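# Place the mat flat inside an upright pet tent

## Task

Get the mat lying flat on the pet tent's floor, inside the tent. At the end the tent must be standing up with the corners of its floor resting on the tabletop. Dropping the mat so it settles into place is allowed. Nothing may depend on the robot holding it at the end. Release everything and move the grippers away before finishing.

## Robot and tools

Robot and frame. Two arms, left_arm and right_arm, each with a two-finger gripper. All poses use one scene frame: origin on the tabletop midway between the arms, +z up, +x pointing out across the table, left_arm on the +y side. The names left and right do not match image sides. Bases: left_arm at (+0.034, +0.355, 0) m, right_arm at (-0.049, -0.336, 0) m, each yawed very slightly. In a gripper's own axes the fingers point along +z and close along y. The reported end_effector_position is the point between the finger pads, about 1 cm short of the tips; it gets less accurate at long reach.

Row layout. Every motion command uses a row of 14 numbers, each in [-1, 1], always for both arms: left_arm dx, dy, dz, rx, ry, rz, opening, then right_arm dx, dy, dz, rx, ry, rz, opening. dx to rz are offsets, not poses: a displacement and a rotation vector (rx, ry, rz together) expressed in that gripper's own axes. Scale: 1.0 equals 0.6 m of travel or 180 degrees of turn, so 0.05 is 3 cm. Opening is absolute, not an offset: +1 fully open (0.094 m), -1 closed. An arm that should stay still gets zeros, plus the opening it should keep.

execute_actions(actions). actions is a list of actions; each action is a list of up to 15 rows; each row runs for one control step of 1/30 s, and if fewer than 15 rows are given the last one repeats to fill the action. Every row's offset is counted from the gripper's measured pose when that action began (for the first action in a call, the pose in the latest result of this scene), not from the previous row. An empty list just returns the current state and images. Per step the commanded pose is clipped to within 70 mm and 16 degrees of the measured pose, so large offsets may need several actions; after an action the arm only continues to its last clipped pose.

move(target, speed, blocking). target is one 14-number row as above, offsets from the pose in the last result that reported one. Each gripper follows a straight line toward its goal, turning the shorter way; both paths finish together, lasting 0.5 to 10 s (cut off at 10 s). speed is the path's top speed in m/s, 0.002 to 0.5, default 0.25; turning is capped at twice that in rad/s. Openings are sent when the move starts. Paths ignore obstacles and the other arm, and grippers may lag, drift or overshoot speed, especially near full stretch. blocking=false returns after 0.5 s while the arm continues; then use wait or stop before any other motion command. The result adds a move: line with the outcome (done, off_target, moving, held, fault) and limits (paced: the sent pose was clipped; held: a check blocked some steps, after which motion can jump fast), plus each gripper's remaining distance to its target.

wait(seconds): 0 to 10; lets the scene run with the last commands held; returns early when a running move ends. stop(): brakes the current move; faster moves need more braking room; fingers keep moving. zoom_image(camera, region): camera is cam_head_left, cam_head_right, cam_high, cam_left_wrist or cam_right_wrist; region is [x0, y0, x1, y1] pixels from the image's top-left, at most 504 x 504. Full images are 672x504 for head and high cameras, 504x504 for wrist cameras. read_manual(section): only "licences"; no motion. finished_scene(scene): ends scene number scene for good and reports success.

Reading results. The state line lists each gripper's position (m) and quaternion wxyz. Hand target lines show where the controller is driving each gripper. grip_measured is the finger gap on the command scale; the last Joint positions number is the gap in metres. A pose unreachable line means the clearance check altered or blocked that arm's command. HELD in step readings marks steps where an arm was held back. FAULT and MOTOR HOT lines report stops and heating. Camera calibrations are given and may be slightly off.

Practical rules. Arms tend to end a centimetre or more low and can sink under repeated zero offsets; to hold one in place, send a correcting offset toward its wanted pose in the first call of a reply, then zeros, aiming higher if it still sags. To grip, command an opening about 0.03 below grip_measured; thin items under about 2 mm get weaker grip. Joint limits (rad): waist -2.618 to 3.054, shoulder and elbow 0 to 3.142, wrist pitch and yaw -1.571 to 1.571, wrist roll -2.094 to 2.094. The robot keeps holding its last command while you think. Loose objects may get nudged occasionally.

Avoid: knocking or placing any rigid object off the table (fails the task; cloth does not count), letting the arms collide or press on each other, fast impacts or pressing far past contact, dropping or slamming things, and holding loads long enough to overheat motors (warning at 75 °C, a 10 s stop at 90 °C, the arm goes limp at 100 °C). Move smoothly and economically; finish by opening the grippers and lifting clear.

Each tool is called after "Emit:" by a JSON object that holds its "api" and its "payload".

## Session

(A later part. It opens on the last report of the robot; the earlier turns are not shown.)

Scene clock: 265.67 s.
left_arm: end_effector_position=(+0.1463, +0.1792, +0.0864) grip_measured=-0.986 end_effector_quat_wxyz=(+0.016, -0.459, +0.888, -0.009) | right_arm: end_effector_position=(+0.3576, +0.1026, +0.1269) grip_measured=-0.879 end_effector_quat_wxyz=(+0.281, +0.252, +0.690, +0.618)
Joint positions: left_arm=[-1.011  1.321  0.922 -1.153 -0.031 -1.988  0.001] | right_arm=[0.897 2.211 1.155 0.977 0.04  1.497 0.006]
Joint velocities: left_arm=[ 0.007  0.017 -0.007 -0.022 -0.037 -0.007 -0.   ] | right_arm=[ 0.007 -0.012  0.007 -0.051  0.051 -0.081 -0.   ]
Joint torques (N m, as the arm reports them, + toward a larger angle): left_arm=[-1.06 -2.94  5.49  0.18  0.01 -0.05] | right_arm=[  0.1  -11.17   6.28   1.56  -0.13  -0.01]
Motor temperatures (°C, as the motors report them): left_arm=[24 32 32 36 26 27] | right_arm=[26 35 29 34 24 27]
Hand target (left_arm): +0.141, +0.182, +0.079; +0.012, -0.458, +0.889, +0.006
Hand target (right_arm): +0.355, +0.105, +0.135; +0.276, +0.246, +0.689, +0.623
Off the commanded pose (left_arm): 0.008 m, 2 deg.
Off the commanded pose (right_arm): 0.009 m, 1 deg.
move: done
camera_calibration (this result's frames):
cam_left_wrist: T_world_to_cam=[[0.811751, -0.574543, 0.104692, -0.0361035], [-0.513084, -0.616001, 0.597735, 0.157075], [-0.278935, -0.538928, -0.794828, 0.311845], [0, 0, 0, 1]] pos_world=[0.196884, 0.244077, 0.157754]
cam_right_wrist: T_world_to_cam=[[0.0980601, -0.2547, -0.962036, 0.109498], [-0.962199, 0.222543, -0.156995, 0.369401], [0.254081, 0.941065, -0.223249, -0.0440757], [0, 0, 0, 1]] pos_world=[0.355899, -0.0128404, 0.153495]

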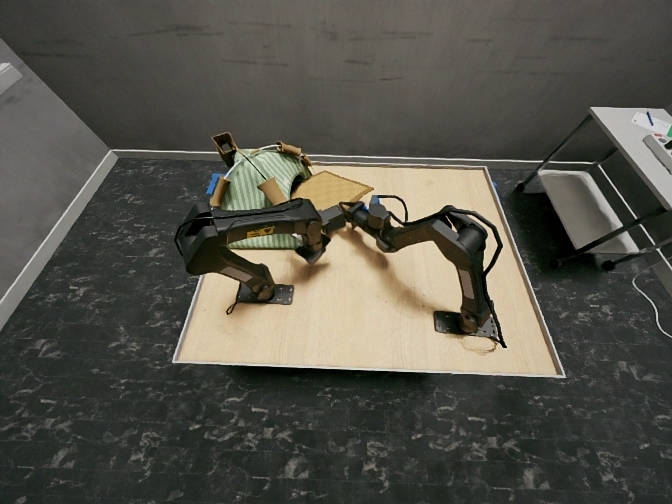

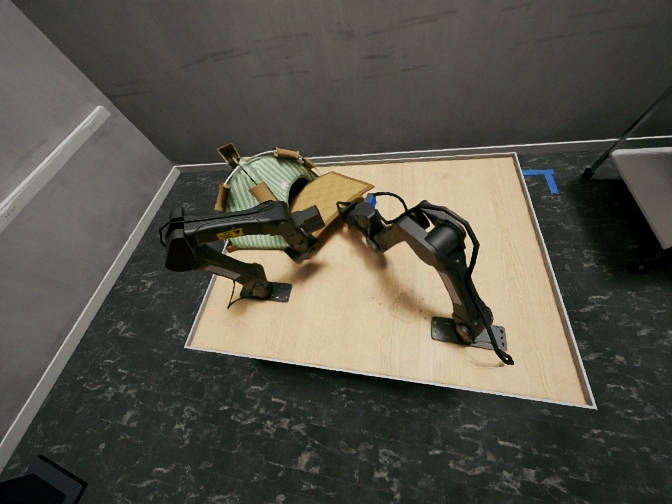

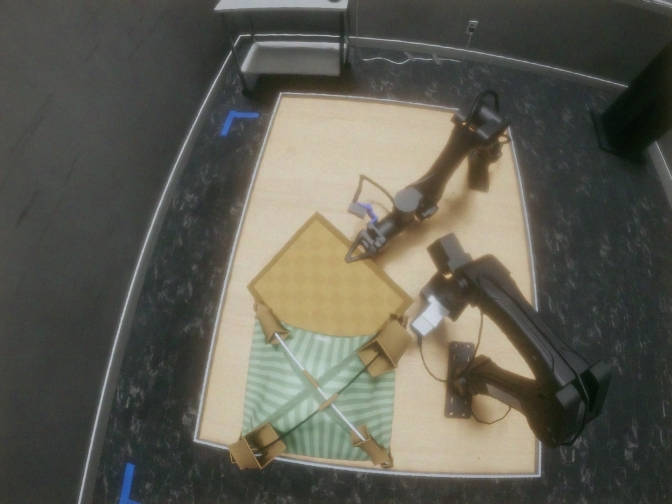

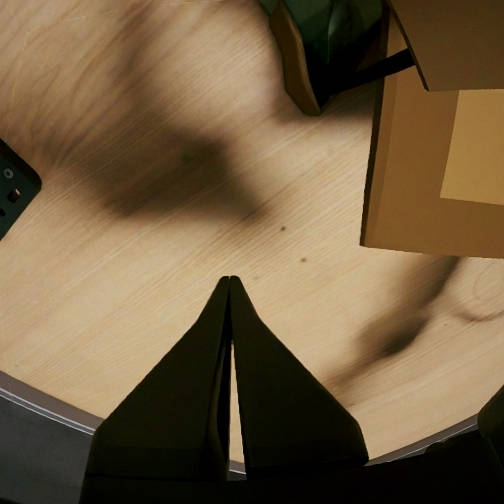

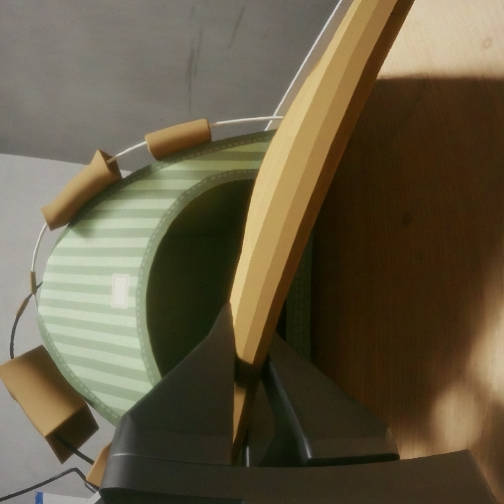

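Emit:
{"api": "execute_actions", "payload": {"actions": []}}

Scene clock: 265.97 s.
left_arm: end_effector_position=(+0.1463, +0.1789, +0.0864) grip_measured=-0.986 end_effector_quat_wxyz=(+0.016, -0.459, +0.888, -0.009) | right_arm: end_effector_position=(+0.3576, +0.1026, +0.1269) grip_measured=-0.879 end_effector_quat_wxyz=(+0.281, +0.252, +0.690, +0.618)
Joint positions: left_arm=[-1.011  1.321  0.922 -1.152 -0.03  -1.989  0.001] | right_arm=[0.897 2.211 1.155 0.977 0.04  1.497 0.006]
Joint velocities: left_arm=[-0.012  0.002  0.012 -0.022 -0.007 -0.037 -0.001] | right_arm=[-0.007 -0.002 -0.037 -0.066  0.007 -0.022 -0.001]
Joint torques (N m, as the arm reports them, + toward a larger angle): left_arm=[-0.99 -3.04  5.41  0.19  0.   -0.08] | right_arm=[  0.11 -11.17   6.28   1.57  -0.13  -0.01]
Motor temperatures (°C, as the motors report them): left_arm=[24 32 32 36 26 27] | right_arm=[26 35 29 34 24 27]
Hand target (left_arm): +0.141, +0.182, +0.079; +0.012, -0.458, +0.889, +0.006
Hand target (right_arm): +0.355, +0.105, +0.135; +0.276, +0.246, +0.689, +0.623
Off the commanded pose (left_arm): 0.008 m, 2 deg.
Off the commanded pose (right_arm): 0.009 m, 1 deg.
camera_calibration (this result's frames):
cam_left_wrist: T_world_to_cam=[[0.811939, -0.574114, 0.105585, -0.0365162], [-0.513008, -0.615479, 0.598338, 0.156789], [-0.278529, -0.53998, -0.794257, 0.311801], [0, 0, 0, 1]] pos_world=[0.196929, 0.243902, 0.157693]
cam_right_wrist: T_world_to_cam=[[0.0980601, -0.2547, -0.962036, 0.109498], [-0.962199, 0.222543, -0.156995, 0.369401], [0.254081, 0.941065, -0.223249, -0.0440757], [0, 0, 0, 1]] pos_world=[0.355899, -0.0128404, 0.153495]

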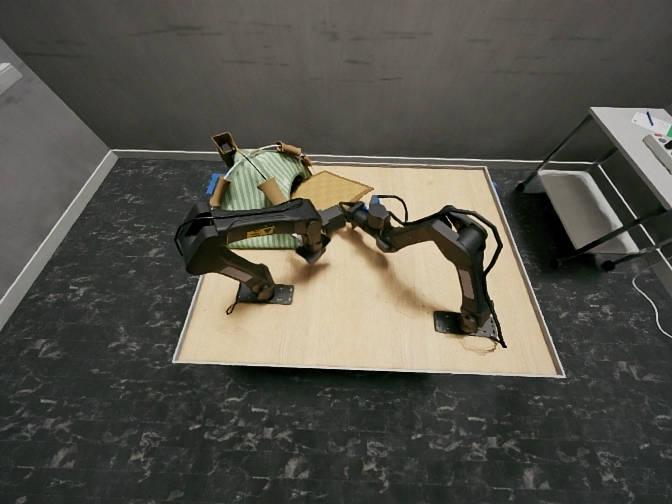

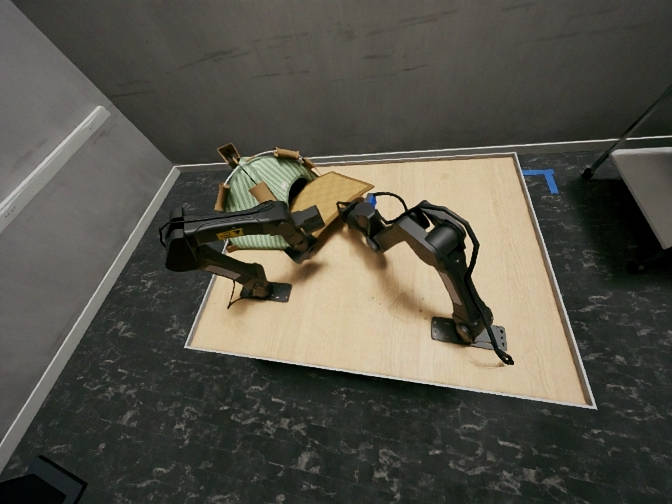

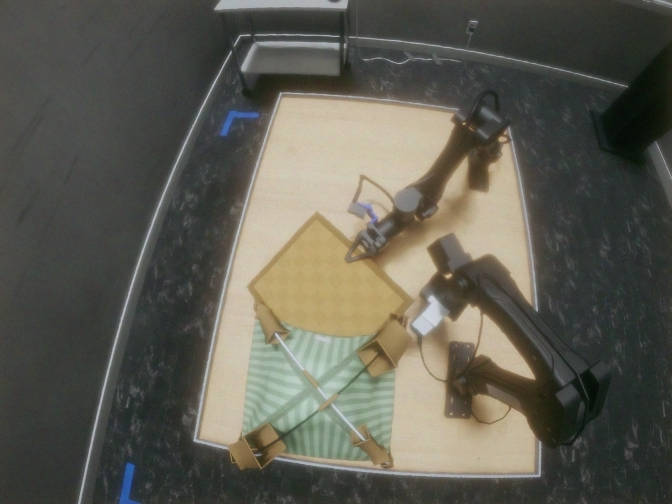

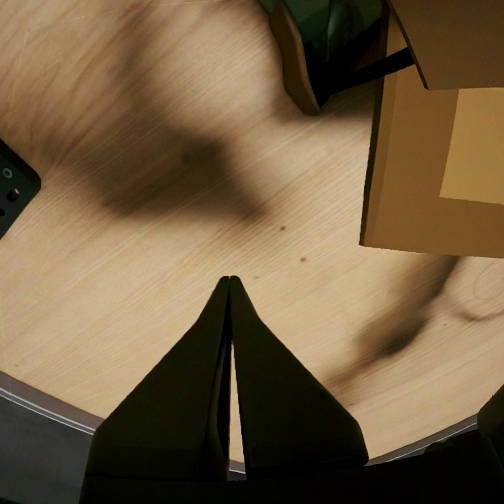

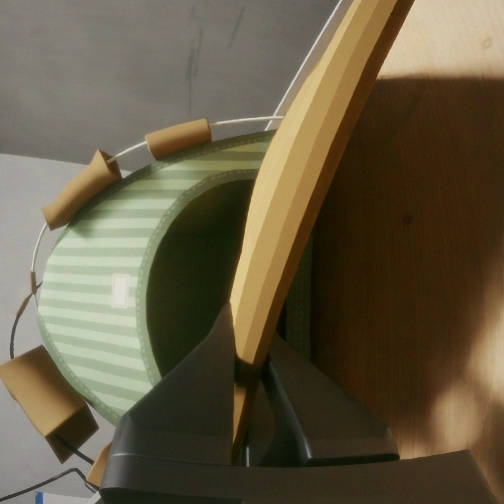

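Emit:
{"api": "move", "payload": {"target": [0.1,0.1,-0.2,0,0,0,-1, -0.29,0.01,-0.22,0,0.25,0,-0.93], "speed": 0.12}}

Scene clock: 270.57 s.
left_arm: end_effector_position=(+0.0636, +0.1640, +0.1916) grip_measured=-0.986 end_effector_quat_wxyz=(-0.065, -0.379, +0.923, -0.020) | right_arm: end_effector_position=(+0.3891, -0.1129, +0.1482) grip_measured=-0.879 end_effector_quat_wxyz=(-0.002, +0.011, +0.752, +0.659)
Joint positions: left_arm=[-1.286  1.246  1.285 -1.552  0.124 -2.091  0.001] | right_arm=[ 0.167  2.161  1.452 -0.138 -1.396  0.75   0.006]
Joint velocities: left_arm=[ 0.007 -0.007  0.002  0.007  0.037 -0.037 -0.001] | right_arm=[-0.012 -0.002  0.046 -0.212 -0.051 -0.139  0.   ]
Joint torques (N m, as the arm reports them, + toward a larger angle): left_arm=[-1.05 -4.74  9.    0.09  0.11 -0.11] | right_arm=[-0.13 -9.79  8.63  0.79 -0.67 -0.18]
Motor temperatures (°C, as the motors report them): left_arm=[24 32 32 35 26 27] | right_arm=[26 36 29 34 24 27]
Hand target (left_arm): +0.060, +0.166, +0.202; -0.071, -0.376, +0.923, -0.034
Hand target (right_arm): +0.390, -0.113, +0.156; +0.001, -0.003, +0.747, +0.665
Off the commanded pose (left_arm): 0.013 m, 14 deg.
Off the commanded pose (right_arm): 0.009 m, 2 deg.
joint sent to its limit (left arm) — the command would take joint 4 (wrist pitch) past its lower limit and joint 6 (wrist roll) past its lower limit, so those joints were sent only as far as their limits.
move: off_target (left_arm)
camera_calibration (this result's frames):
cam_left_wrist: T_world_to_cam=[[0.709306, -0.702185, 0.0618104, 0.0468947], [-0.520987, -0.463157, 0.716978, -0.00499402], [-0.474824, -0.540759, -0.69435, 0.357721], [0, 0, 0, 1]] pos_world=[0.13399, 0.224057, 0.249066]
cam_right_wrist: T_world_to_cam=[[0.153252, -0.166561, -0.974049, 0.0623098], [-0.86332, -0.502177, -0.0499588, 0.314893], [-0.480824, 0.848573, -0.220755, 0.43058], [0, 0, 0, 1]] pos_world=[0.469338, -0.196868, 0.171477]

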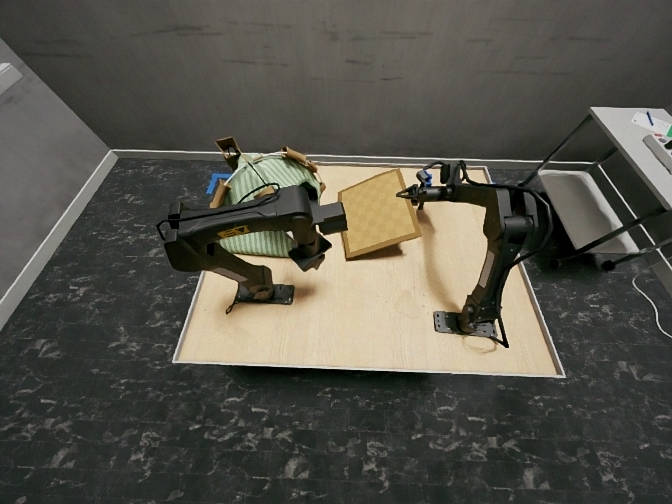

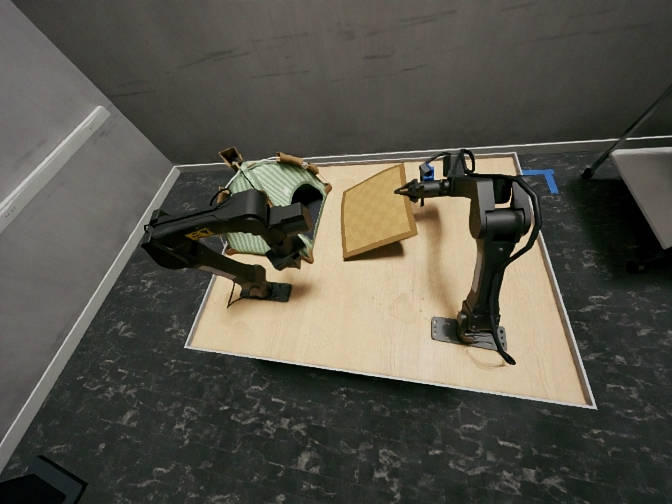

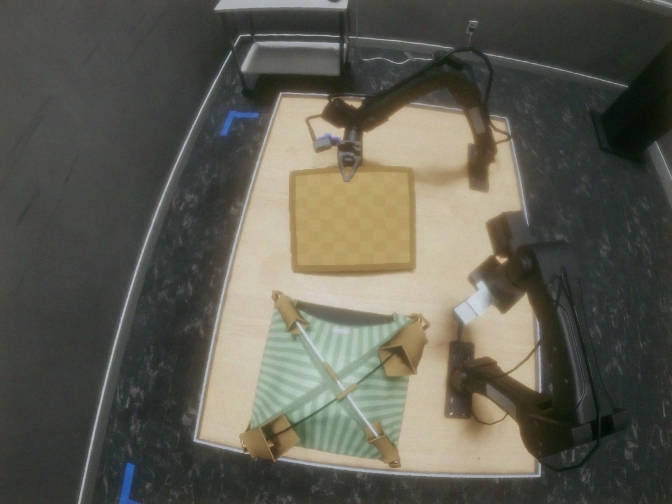

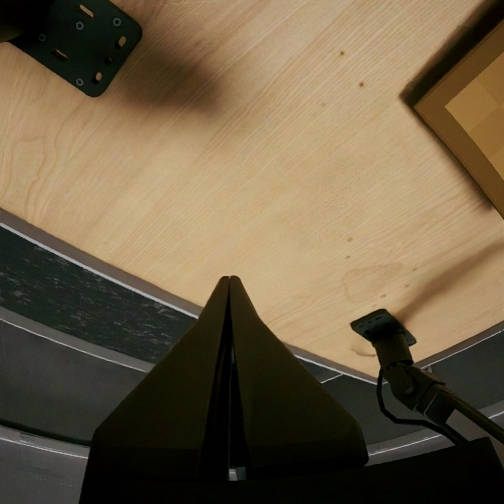

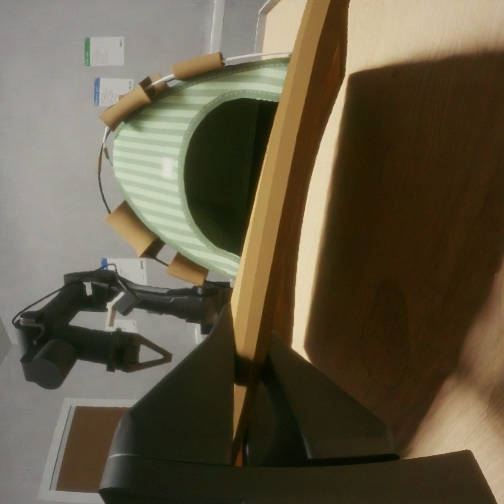

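Emit:
{"api": "move", "payload": {"target": [0.19,-0.35,0.1,-0.24,-0.56,0.56,0.2, 0,0.01,0,0,0,0,-0.93], "speed": 0.2}}

Scene clock: 277.93 s.
left_arm: end_effector_position=(+0.1225, -0.0641, +0.1442) grip_measured=+0.197 end_effector_quat_wxyz=(+0.496, +0.550, +0.534, +0.409) | right_arm: end_effector_position=(+0.3901, -0.1134, +0.1446) grip_measured=-0.879 end_effector_quat_wxyz=(-0.006, +0.024, +0.757, +0.652)
Joint positions: left_arm=[-1.762  2.339  1.806 -1.57  -1.367 -0.623  0.056] | right_arm=[ 0.167  2.161  1.455 -0.164 -1.375  0.751  0.006]
Joint velocities: left_arm=[-0.007 -0.022  0.002 -0.081 -0.037 -0.037 -0.   ] | right_arm=[ 0.002  0.007  0.007  0.007 -0.081  0.007 -0.001]
Joint torques (N m, as the arm reports them, + toward a larger angle): left_arm=[  0.27 -11.21   8.49  -0.56  -0.85  -0.05] | right_arm=[  0.15 -10.81   6.81   0.97  -0.63   0.02]
Motor temperatures (°C, as the motors report them): left_arm=[24 32 33 34 26 27] | right_arm=[26 37 30 34 24 27]
Hand target (left_arm): +0.123, -0.071, +0.149; +0.508, +0.544, +0.528, +0.408
Hand target (right_arm): +0.389, -0.112, +0.154; -0.002, +0.011, +0.752, +0.659
Off the commanded pose (left_arm): 0.007 m, 8 deg.
Off the commanded pose (right_arm): 0.010 m, 2 deg.
joint sent to its limit (left arm) — the command would take joint 4 (wrist pitch) past its lower limit, so that joint was sent only as far as its limit.
move: off_target (left_arm); limits=paced
camera_calibration (this result's frames):
cam_left_wrist: T_world_to_cam=[[-0.253856, -0.0552774, -0.965661, 0.1555], [-0.519473, 0.849953, 0.087907, 0.12873], [0.815907, 0.523951, -0.244481, 0.0746901], [0, 0, 0, 1]] pos_world=[0.045406, -0.139952, 0.157104]
cam_right_wrist: T_world_to_cam=[[0.129542, -0.185933, -0.973985, 0.0655276], [-0.870824, -0.491099, -0.0220709, 0.315467], [-0.47422, 0.851029, -0.225533, 0.429146], [0, 0, 0, 1]] pos_world=[0.469737, -0.198106, 0.167572]

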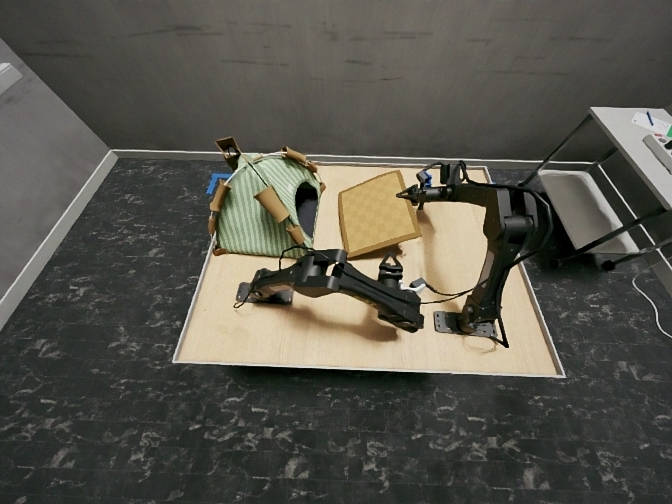

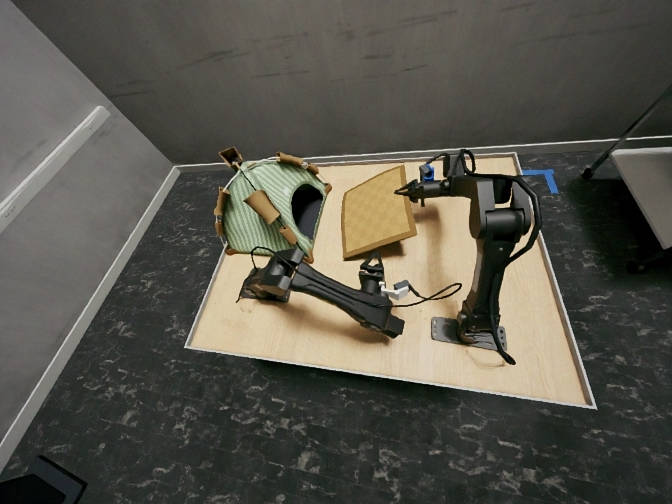

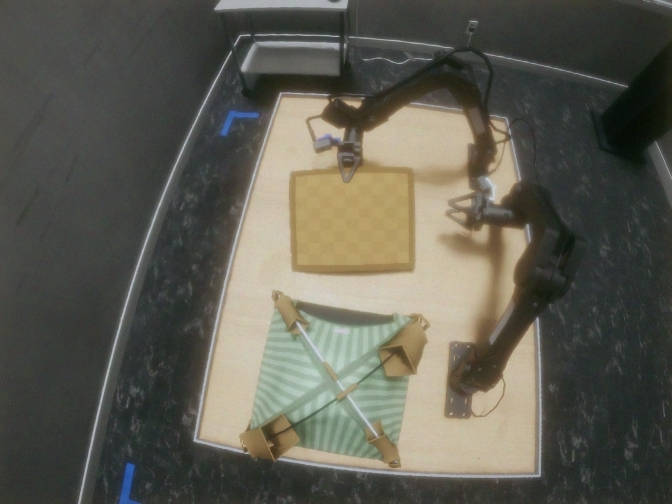

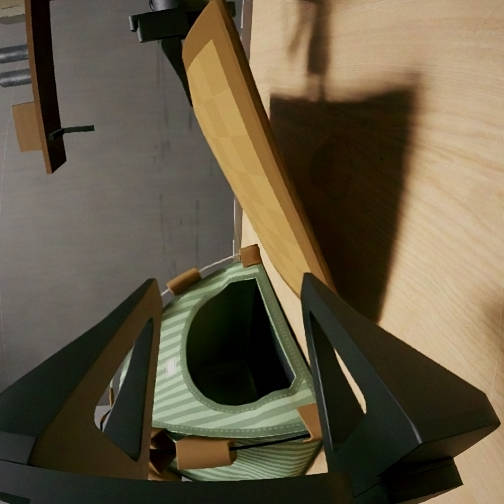

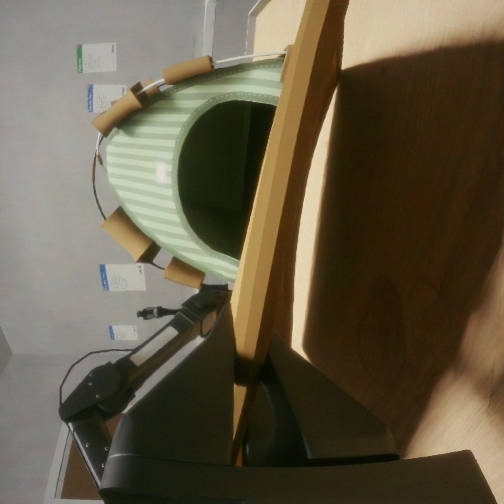

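Emit:
{"api": "move", "payload": {"target": [-0.03,-0.03,0.17,0,0,0,0.4, 0,0.015,0,0,0,0,-0.93], "speed": 0.1}}

Scene clock: 280.43 s.
left_arm: end_effector_position=(+0.2148, -0.0963, +0.1005) grip_measured=+0.397 end_effector_quat_wxyz=(+0.488, +0.555, +0.532, +0.414) | right_arm: end_effector_position=(+0.3922, -0.1140, +0.1416) grip_measured=-0.879 end_effector_quat_wxyz=(-0.005, +0.034, +0.762, +0.646)
Joint positions: left_arm=[-1.536  2.235  1.436 -0.219 -1.355  0.503  0.066] | right_arm=[ 0.167  2.161  1.455 -0.168 -1.354  0.761  0.006]
Joint velocities: left_arm=[-0.002 -0.002 -0.022  0.125 -0.051  0.125  0.   ] | right_arm=[ 0.017 -0.022  0.002 -0.022 -0.007 -0.022 -0.   ]
Joint torques (N m, as the arm reports them, + toward a larger angle): left_arm=[  0.59 -14.35   4.95   0.74  -0.56  -0.03] | right_arm=[  0.25 -11.11   7.28   0.77  -0.62   0.03]
Motor temperatures (°C, as the motors report them): left_arm=[24 33 32 34 26 27] | right_arm=[26 37 30 33 24 27]
Hand target (left_arm): +0.217, -0.093, +0.108; +0.492, +0.549, +0.537, +0.410
Hand target (right_arm): +0.391, -0.112, +0.153; -0.006, +0.024, +0.757, +0.653
Off the commanded pose (left_arm): 0.010 m, 1 deg.
Off the commanded pose (right_arm): 0.012 m, 1 deg.
move: off_target (right_arm)
camera_calibration (this result's frames):
cam_left_wrist: T_world_to_cam=[[-0.259161, -0.0366416, -0.965139, 0.137857], [-0.522353, 0.845843, 0.108151, 0.20606], [0.812393, 0.532172, -0.238349, 0.00658581], [0, 0, 0, 1]] pos_world=[0.138013, -0.172748, 0.112335]
cam_right_wrist: T_world_to_cam=[[0.114653, -0.203067, -0.972429, 0.0659141], [-0.878219, -0.478245, -0.00367569, 0.318728], [-0.464313, 0.854427, -0.233169, 0.427506], [0, 0, 0, 1]] pos_world=[0.470852, -0.199457, 0.16495]

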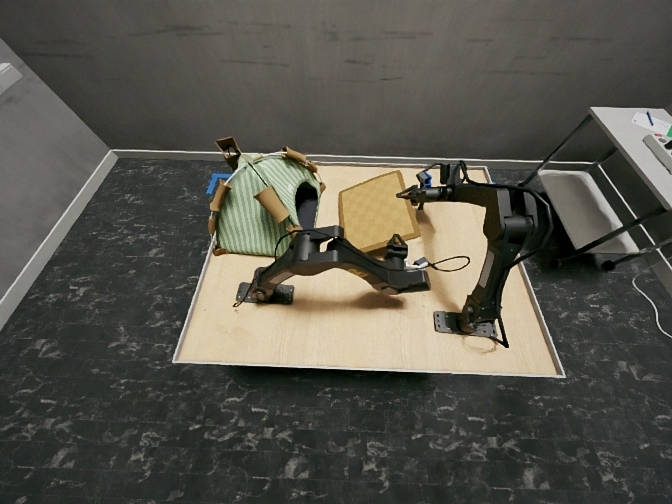

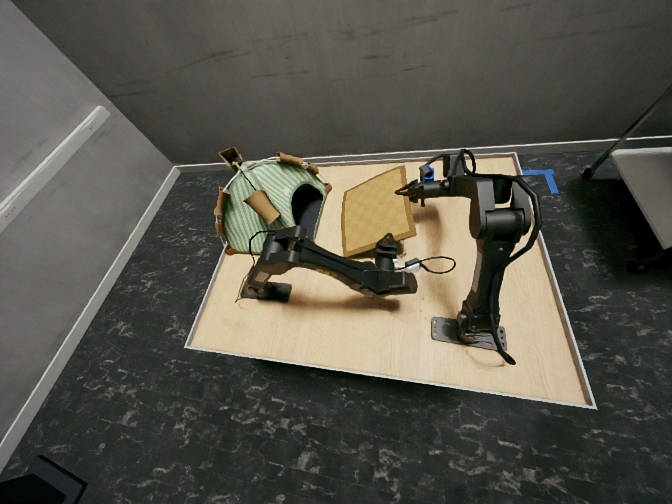

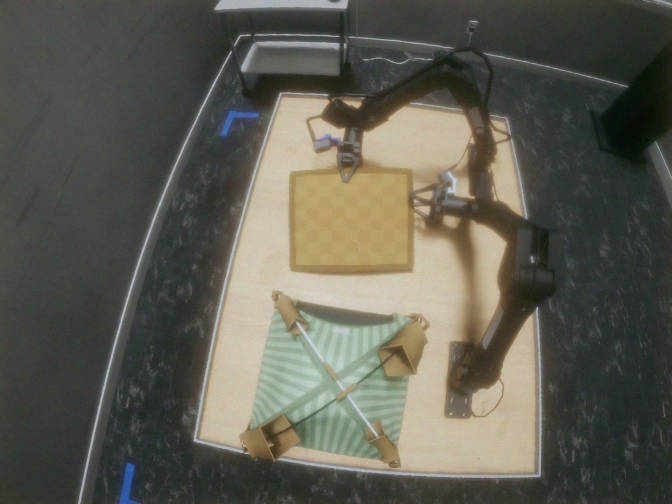

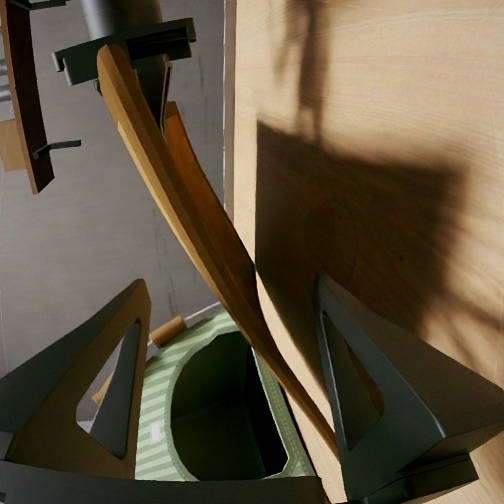

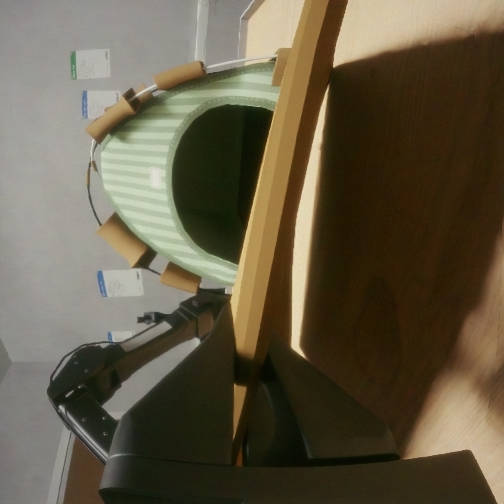

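Advance a bit, close, then slide right along edge (+x world = right's −x).

Emit:
{"api": "move", "payload": {"target": [0,0.02,0.05,0,0,0,0.4, 0,0.015,0,0,0,0,-0.93], "speed": 0.08}}

Emit:
{"api": "move", "payload": {"target": [0,0.01,0,0,0,0,-0.95, 0,0.01,0,0,0,0,-0.93]}}

Emit:
{"api": "move", "payload": {"target": [0,0.01,0,0,0,0,-0.95, -0.18,-0.01,0,0,0,0,-0.5], "speed": 0.05}}

Scene clock: 281.50 s.
left_arm: end_effector_position=(+0.2447, -0.1018, +0.1028) grip_measured=+0.397 end_effector_quat_wxyz=(+0.484, +0.557, +0.531, +0.416) | right_arm: end_effector_position=(+0.3942, -0.1146, +0.1386) grip_measured=-0.879 end_effector_quat_wxyz=(-0.005, +0.043, +0.767, +0.640)
Joint positions: left_arm=[-1.468  2.235  1.41   0.008 -1.313  0.72   0.066] | right_arm=[ 0.167  2.161  1.455 -0.172 -1.334  0.771  0.006]
Joint velocities: left_arm=[-0.022 -0.012  0.002  0.125 -0.022  0.037 -0.   ] | right_arm=[-0.007  0.002 -0.017 -0.007 -0.022 -0.051  0.   ]
Joint torques (N m, as the arm reports them, + toward a larger angle): left_arm=[  0.43 -13.83   5.12   0.98  -0.46   0.01] | right_arm=[  0.28 -11.09   7.34   0.77  -0.61   0.03]
Motor temperatures (°C, as the motors report them): left_arm=[24 34 32 34 26 27] | right_arm=[26 37 30 33 24 27]
Hand target (left_arm): +0.246, -0.099, +0.106; +0.486, +0.555, +0.534, +0.414
Hand target (right_arm): +0.393, -0.113, +0.150; -0.005, +0.034, +0.762, +0.646
Off the commanded pose (left_arm): 0.005 m, 1 deg.
Off the commanded pose (right_arm): 0.012 m, 1 deg.
move: off_target (right_arm)
camera_calibration (this result's frames):
cam_left_wrist: T_world_to_cam=[[-0.261733, -0.0272526, -0.964756, 0.149187], [-0.523938, 0.843499, 0.118314, 0.225164], [0.810546, 0.536439, -0.23505, -0.0137599], [0, 0, 0, 1]] pos_world=[0.168172, -0.178478, 0.114055]
cam_right_wrist: T_world_to_cam=[[0.0999575, -0.219625, -0.97045, 0.0663], [-0.885074, -0.465235, 0.014125, 0.321911], [-0.45459, 0.857509, -0.240889, 0.425849], [0, 0, 0, 1]] pos_world=[0.471874, -0.200843, 0.162376]

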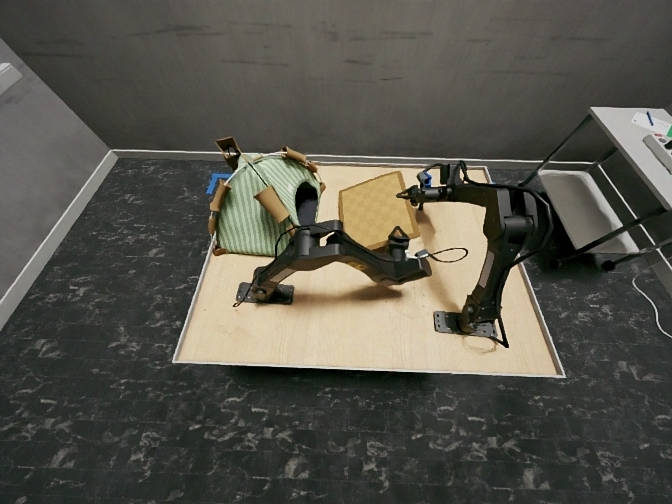

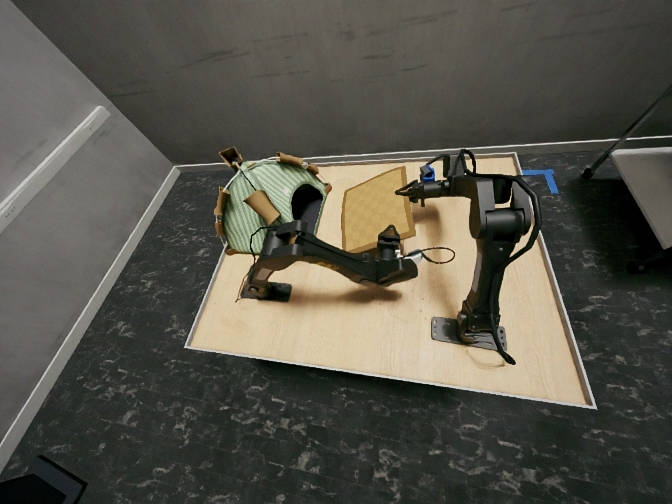

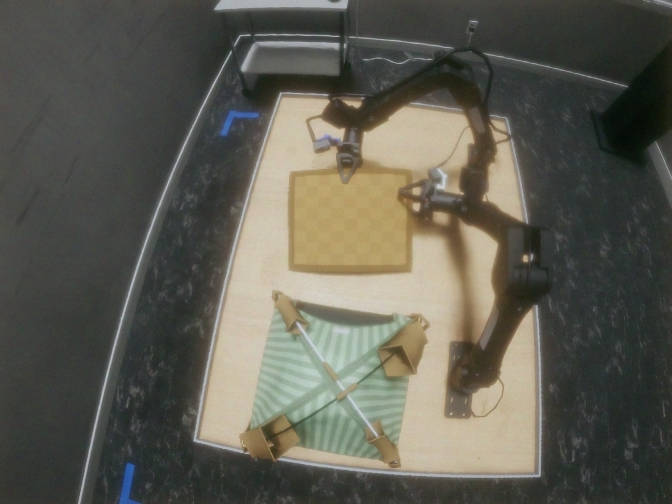

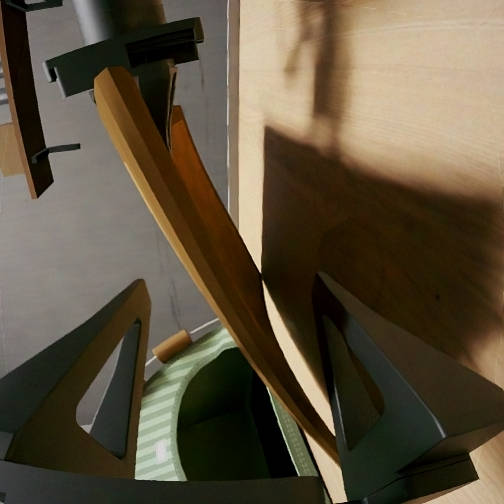

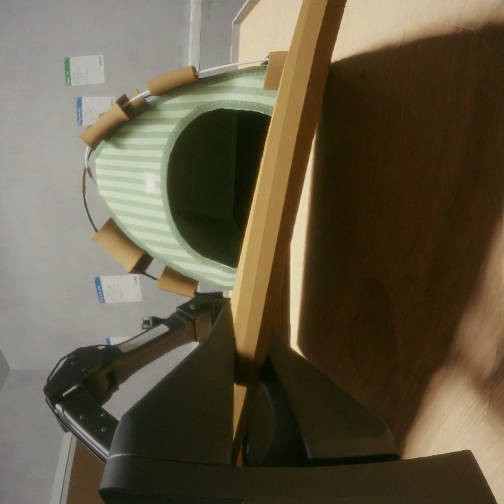

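Scene clock: 282.20 s.
left_arm: end_effector_position=(+0.2448, -0.1016, +0.1031) grip_measured=-0.884 end_effector_quat_wxyz=(+0.483, +0.557, +0.531, +0.418) | right_arm: end_effector_position=(+0.3953, -0.1152, +0.1359) grip_measured=-0.879 end_effector_quat_wxyz=(-0.005, +0.050, +0.771, +0.635)
Joint positions: left_arm=[-1.468  2.235  1.41   0.009 -1.315  0.724  0.005] | right_arm=[ 0.167  2.161  1.455 -0.18  -1.318  0.774  0.006]
Joint velocities: left_arm=[ 0.017  0.012 -0.012  0.066 -0.007 -0.007  0.   ] | right_arm=[-0.007 -0.017 -0.012 -0.051  0.022  0.037 -0.   ]
Joint torques (N m, as the arm reports them, + toward a larger angle): left_arm=[  0.34 -13.35   7.21   0.88  -0.46   0.05] | right_arm=[  0.2  -10.73   7.08   0.85  -0.58   0.05]
Motor temperatures (°C, as the motors report them): left_arm=[24 34 32 34 26 27] | right_arm=[26 37 30 33 24 27]
Hand target (left_arm): +0.246, -0.102, +0.109; +0.484, +0.557, +0.531, +0.416
Hand target (right_arm): +0.395, -0.114, +0.144; -0.005, +0.043, +0.767, +0.640
Off the commanded pose (left_arm): 0.006 m, 0 deg.
Off the commanded pose (right_arm): 0.009 m, 1 deg.
move: done
camera_calibration (this result's frames):
cam_left_wrist: T_world_to_cam=[[-0.259969, -0.024435, -0.965308, 0.149412], [-0.524661, 0.842817, 0.119963, 0.224963], [0.810646, 0.537646, -0.231926, -0.0140623], [0, 0, 0, 1]] pos_world=[0.168271, -0.178391, 0.11398]
cam_right_wrist: T_world_to_cam=[[0.0877767, -0.233251, -0.968447, 0.0663753], [-0.889811, -0.455404, 0.0290349, 0.323626], [-0.447807, 0.859186, -0.247523, 0.424596], [0, 0, 0, 1]] pos_world=[0.472277, -0.201944, 0.159982]

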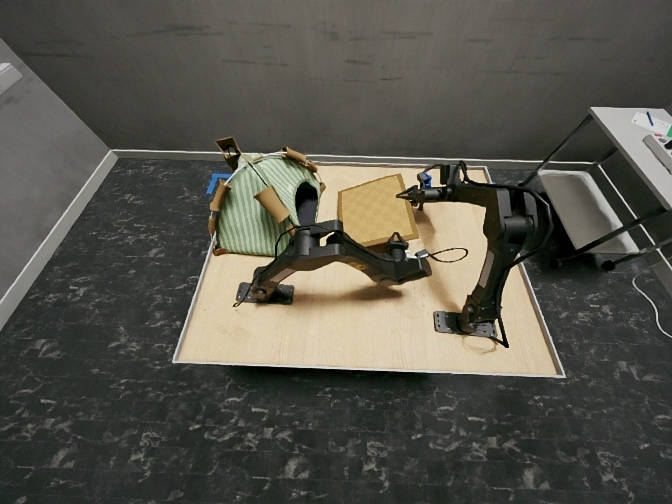

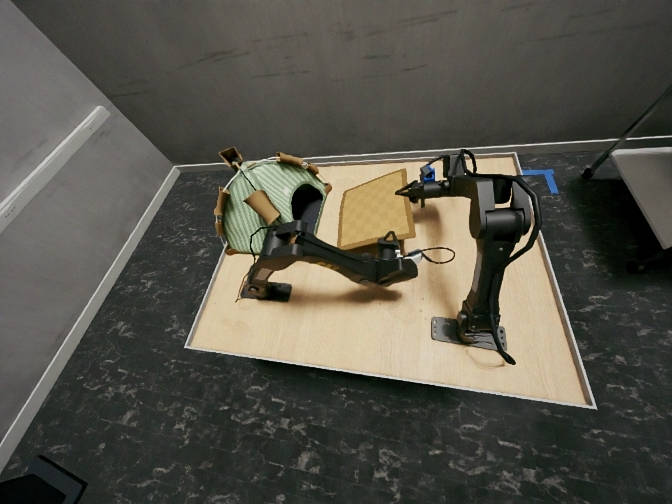

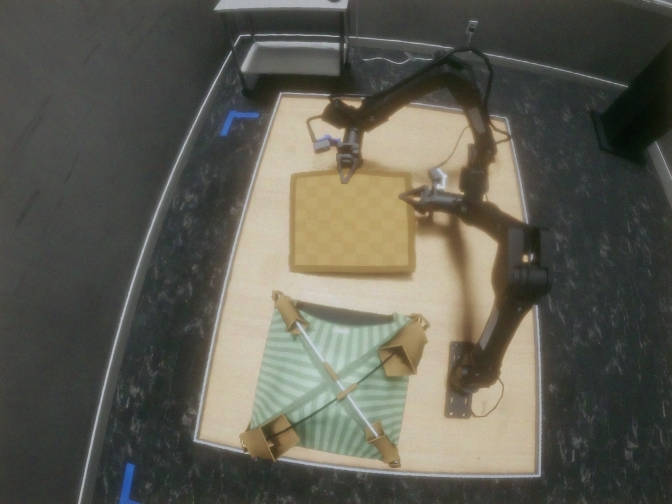

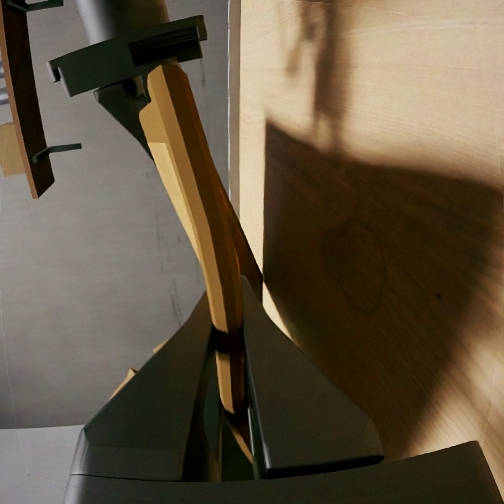

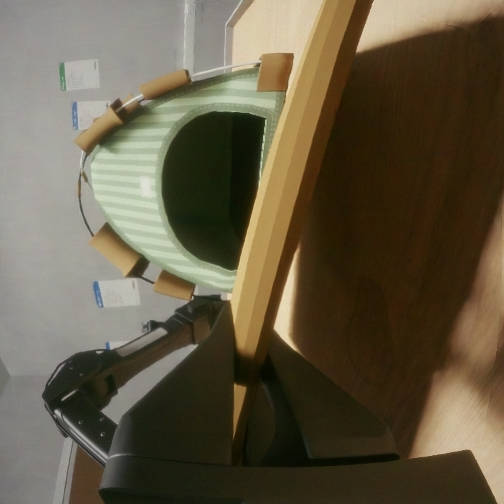

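Scene clock: 284.77 s.
left_arm: end_effector_position=(+0.2448, -0.1016, +0.1031) grip_measured=-0.884 end_effector_quat_wxyz=(+0.482, +0.559, +0.529, +0.419) | right_arm: end_effector_position=(+0.5000, -0.1214, +0.1094) grip_measured=-0.501 end_effector_quat_wxyz=(-0.010, +0.064, +0.775, +0.628)
Joint positions: left_arm=[-1.468  2.235  1.41   0.009 -1.315  0.729  0.005] | right_arm=[ 0.137  2.64   2.24  -0.592 -1.317  0.693  0.023]
Joint velocities: left_arm=[-0.022 -0.027 -0.017 -0.007  0.022  0.11  -0.   ] | right_arm=[-0.017  0.012  0.061 -0.095 -0.022 -0.037 -0.001]
Joint torques (N m, as the arm reports them, + toward a larger angle): left_arm=[  0.28 -13.41   7.11   0.88  -0.47   0.03] | right_arm=[ -0.53 -13.08   9.11   0.64  -0.69  -0.19]
Motor temperatures (°C, as the motors report them): left_arm=[24 34 32 34 26 27] | right_arm=[26 38 30 33 24 27]
Hand target (left_arm): +0.246, -0.101, +0.109; +0.483, +0.557, +0.530, +0.418
Hand target (right_arm): +0.501, -0.124, +0.120; -0.003, +0.052, +0.770, +0.636
Off the commanded pose (left_arm): 0.006 m, 0 deg.
Off the commanded pose (right_arm): 0.013 m, 2 deg.
move: off_target (right_arm)
camera_calibration (this result's frames):
cam_left_wrist: T_world_to_cam=[[-0.259534, -0.019514, -0.965537, 0.149829], [-0.523949, 0.842704, 0.123805, 0.224381], [0.811246, 0.538023, -0.228935, -0.0144792], [0, 0, 0, 1]] pos_world=[0.168196, -0.178373, 0.113571]
cam_right_wrist: T_world_to_cam=[[0.0601187, -0.249434, -0.966524, 0.0417749], [-0.895243, -0.441745, 0.0583177, 0.415927], [-0.441503, 0.861768, -0.249861, 0.467727], [0, 0, 0, 1]] pos_world=[0.576347, -0.208919, 0.132988]

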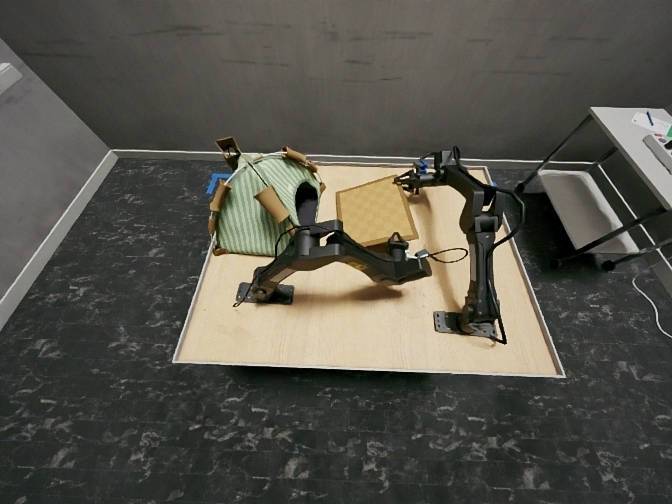

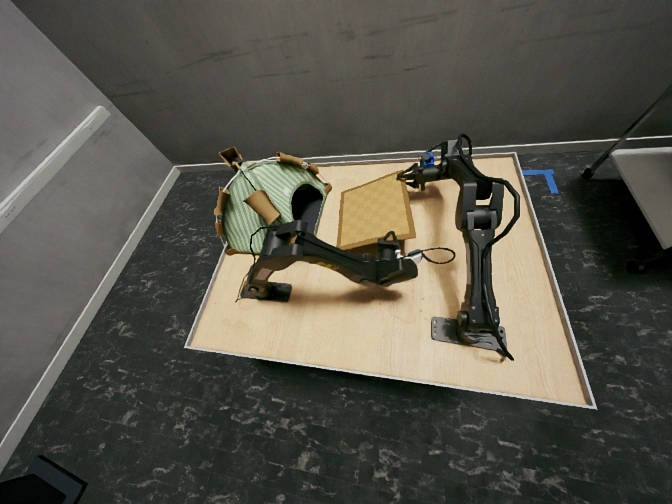

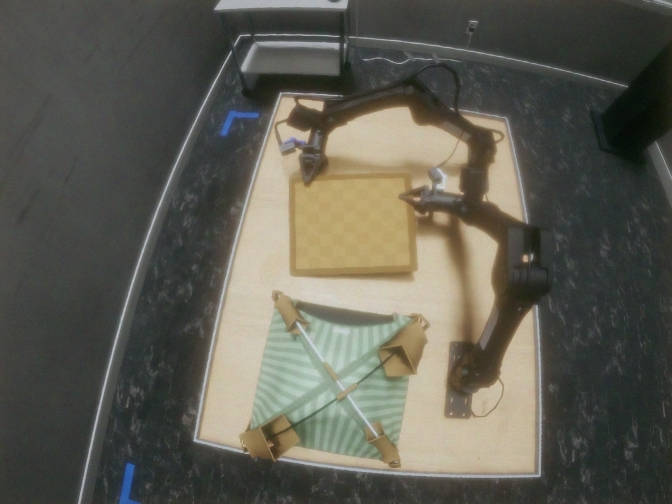

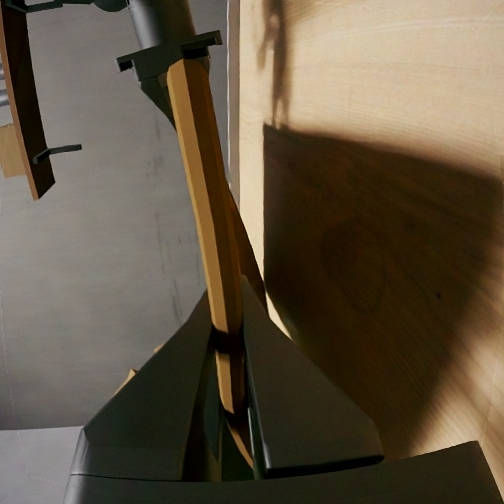

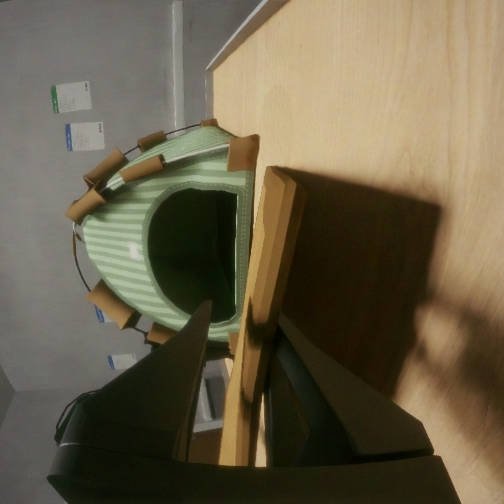

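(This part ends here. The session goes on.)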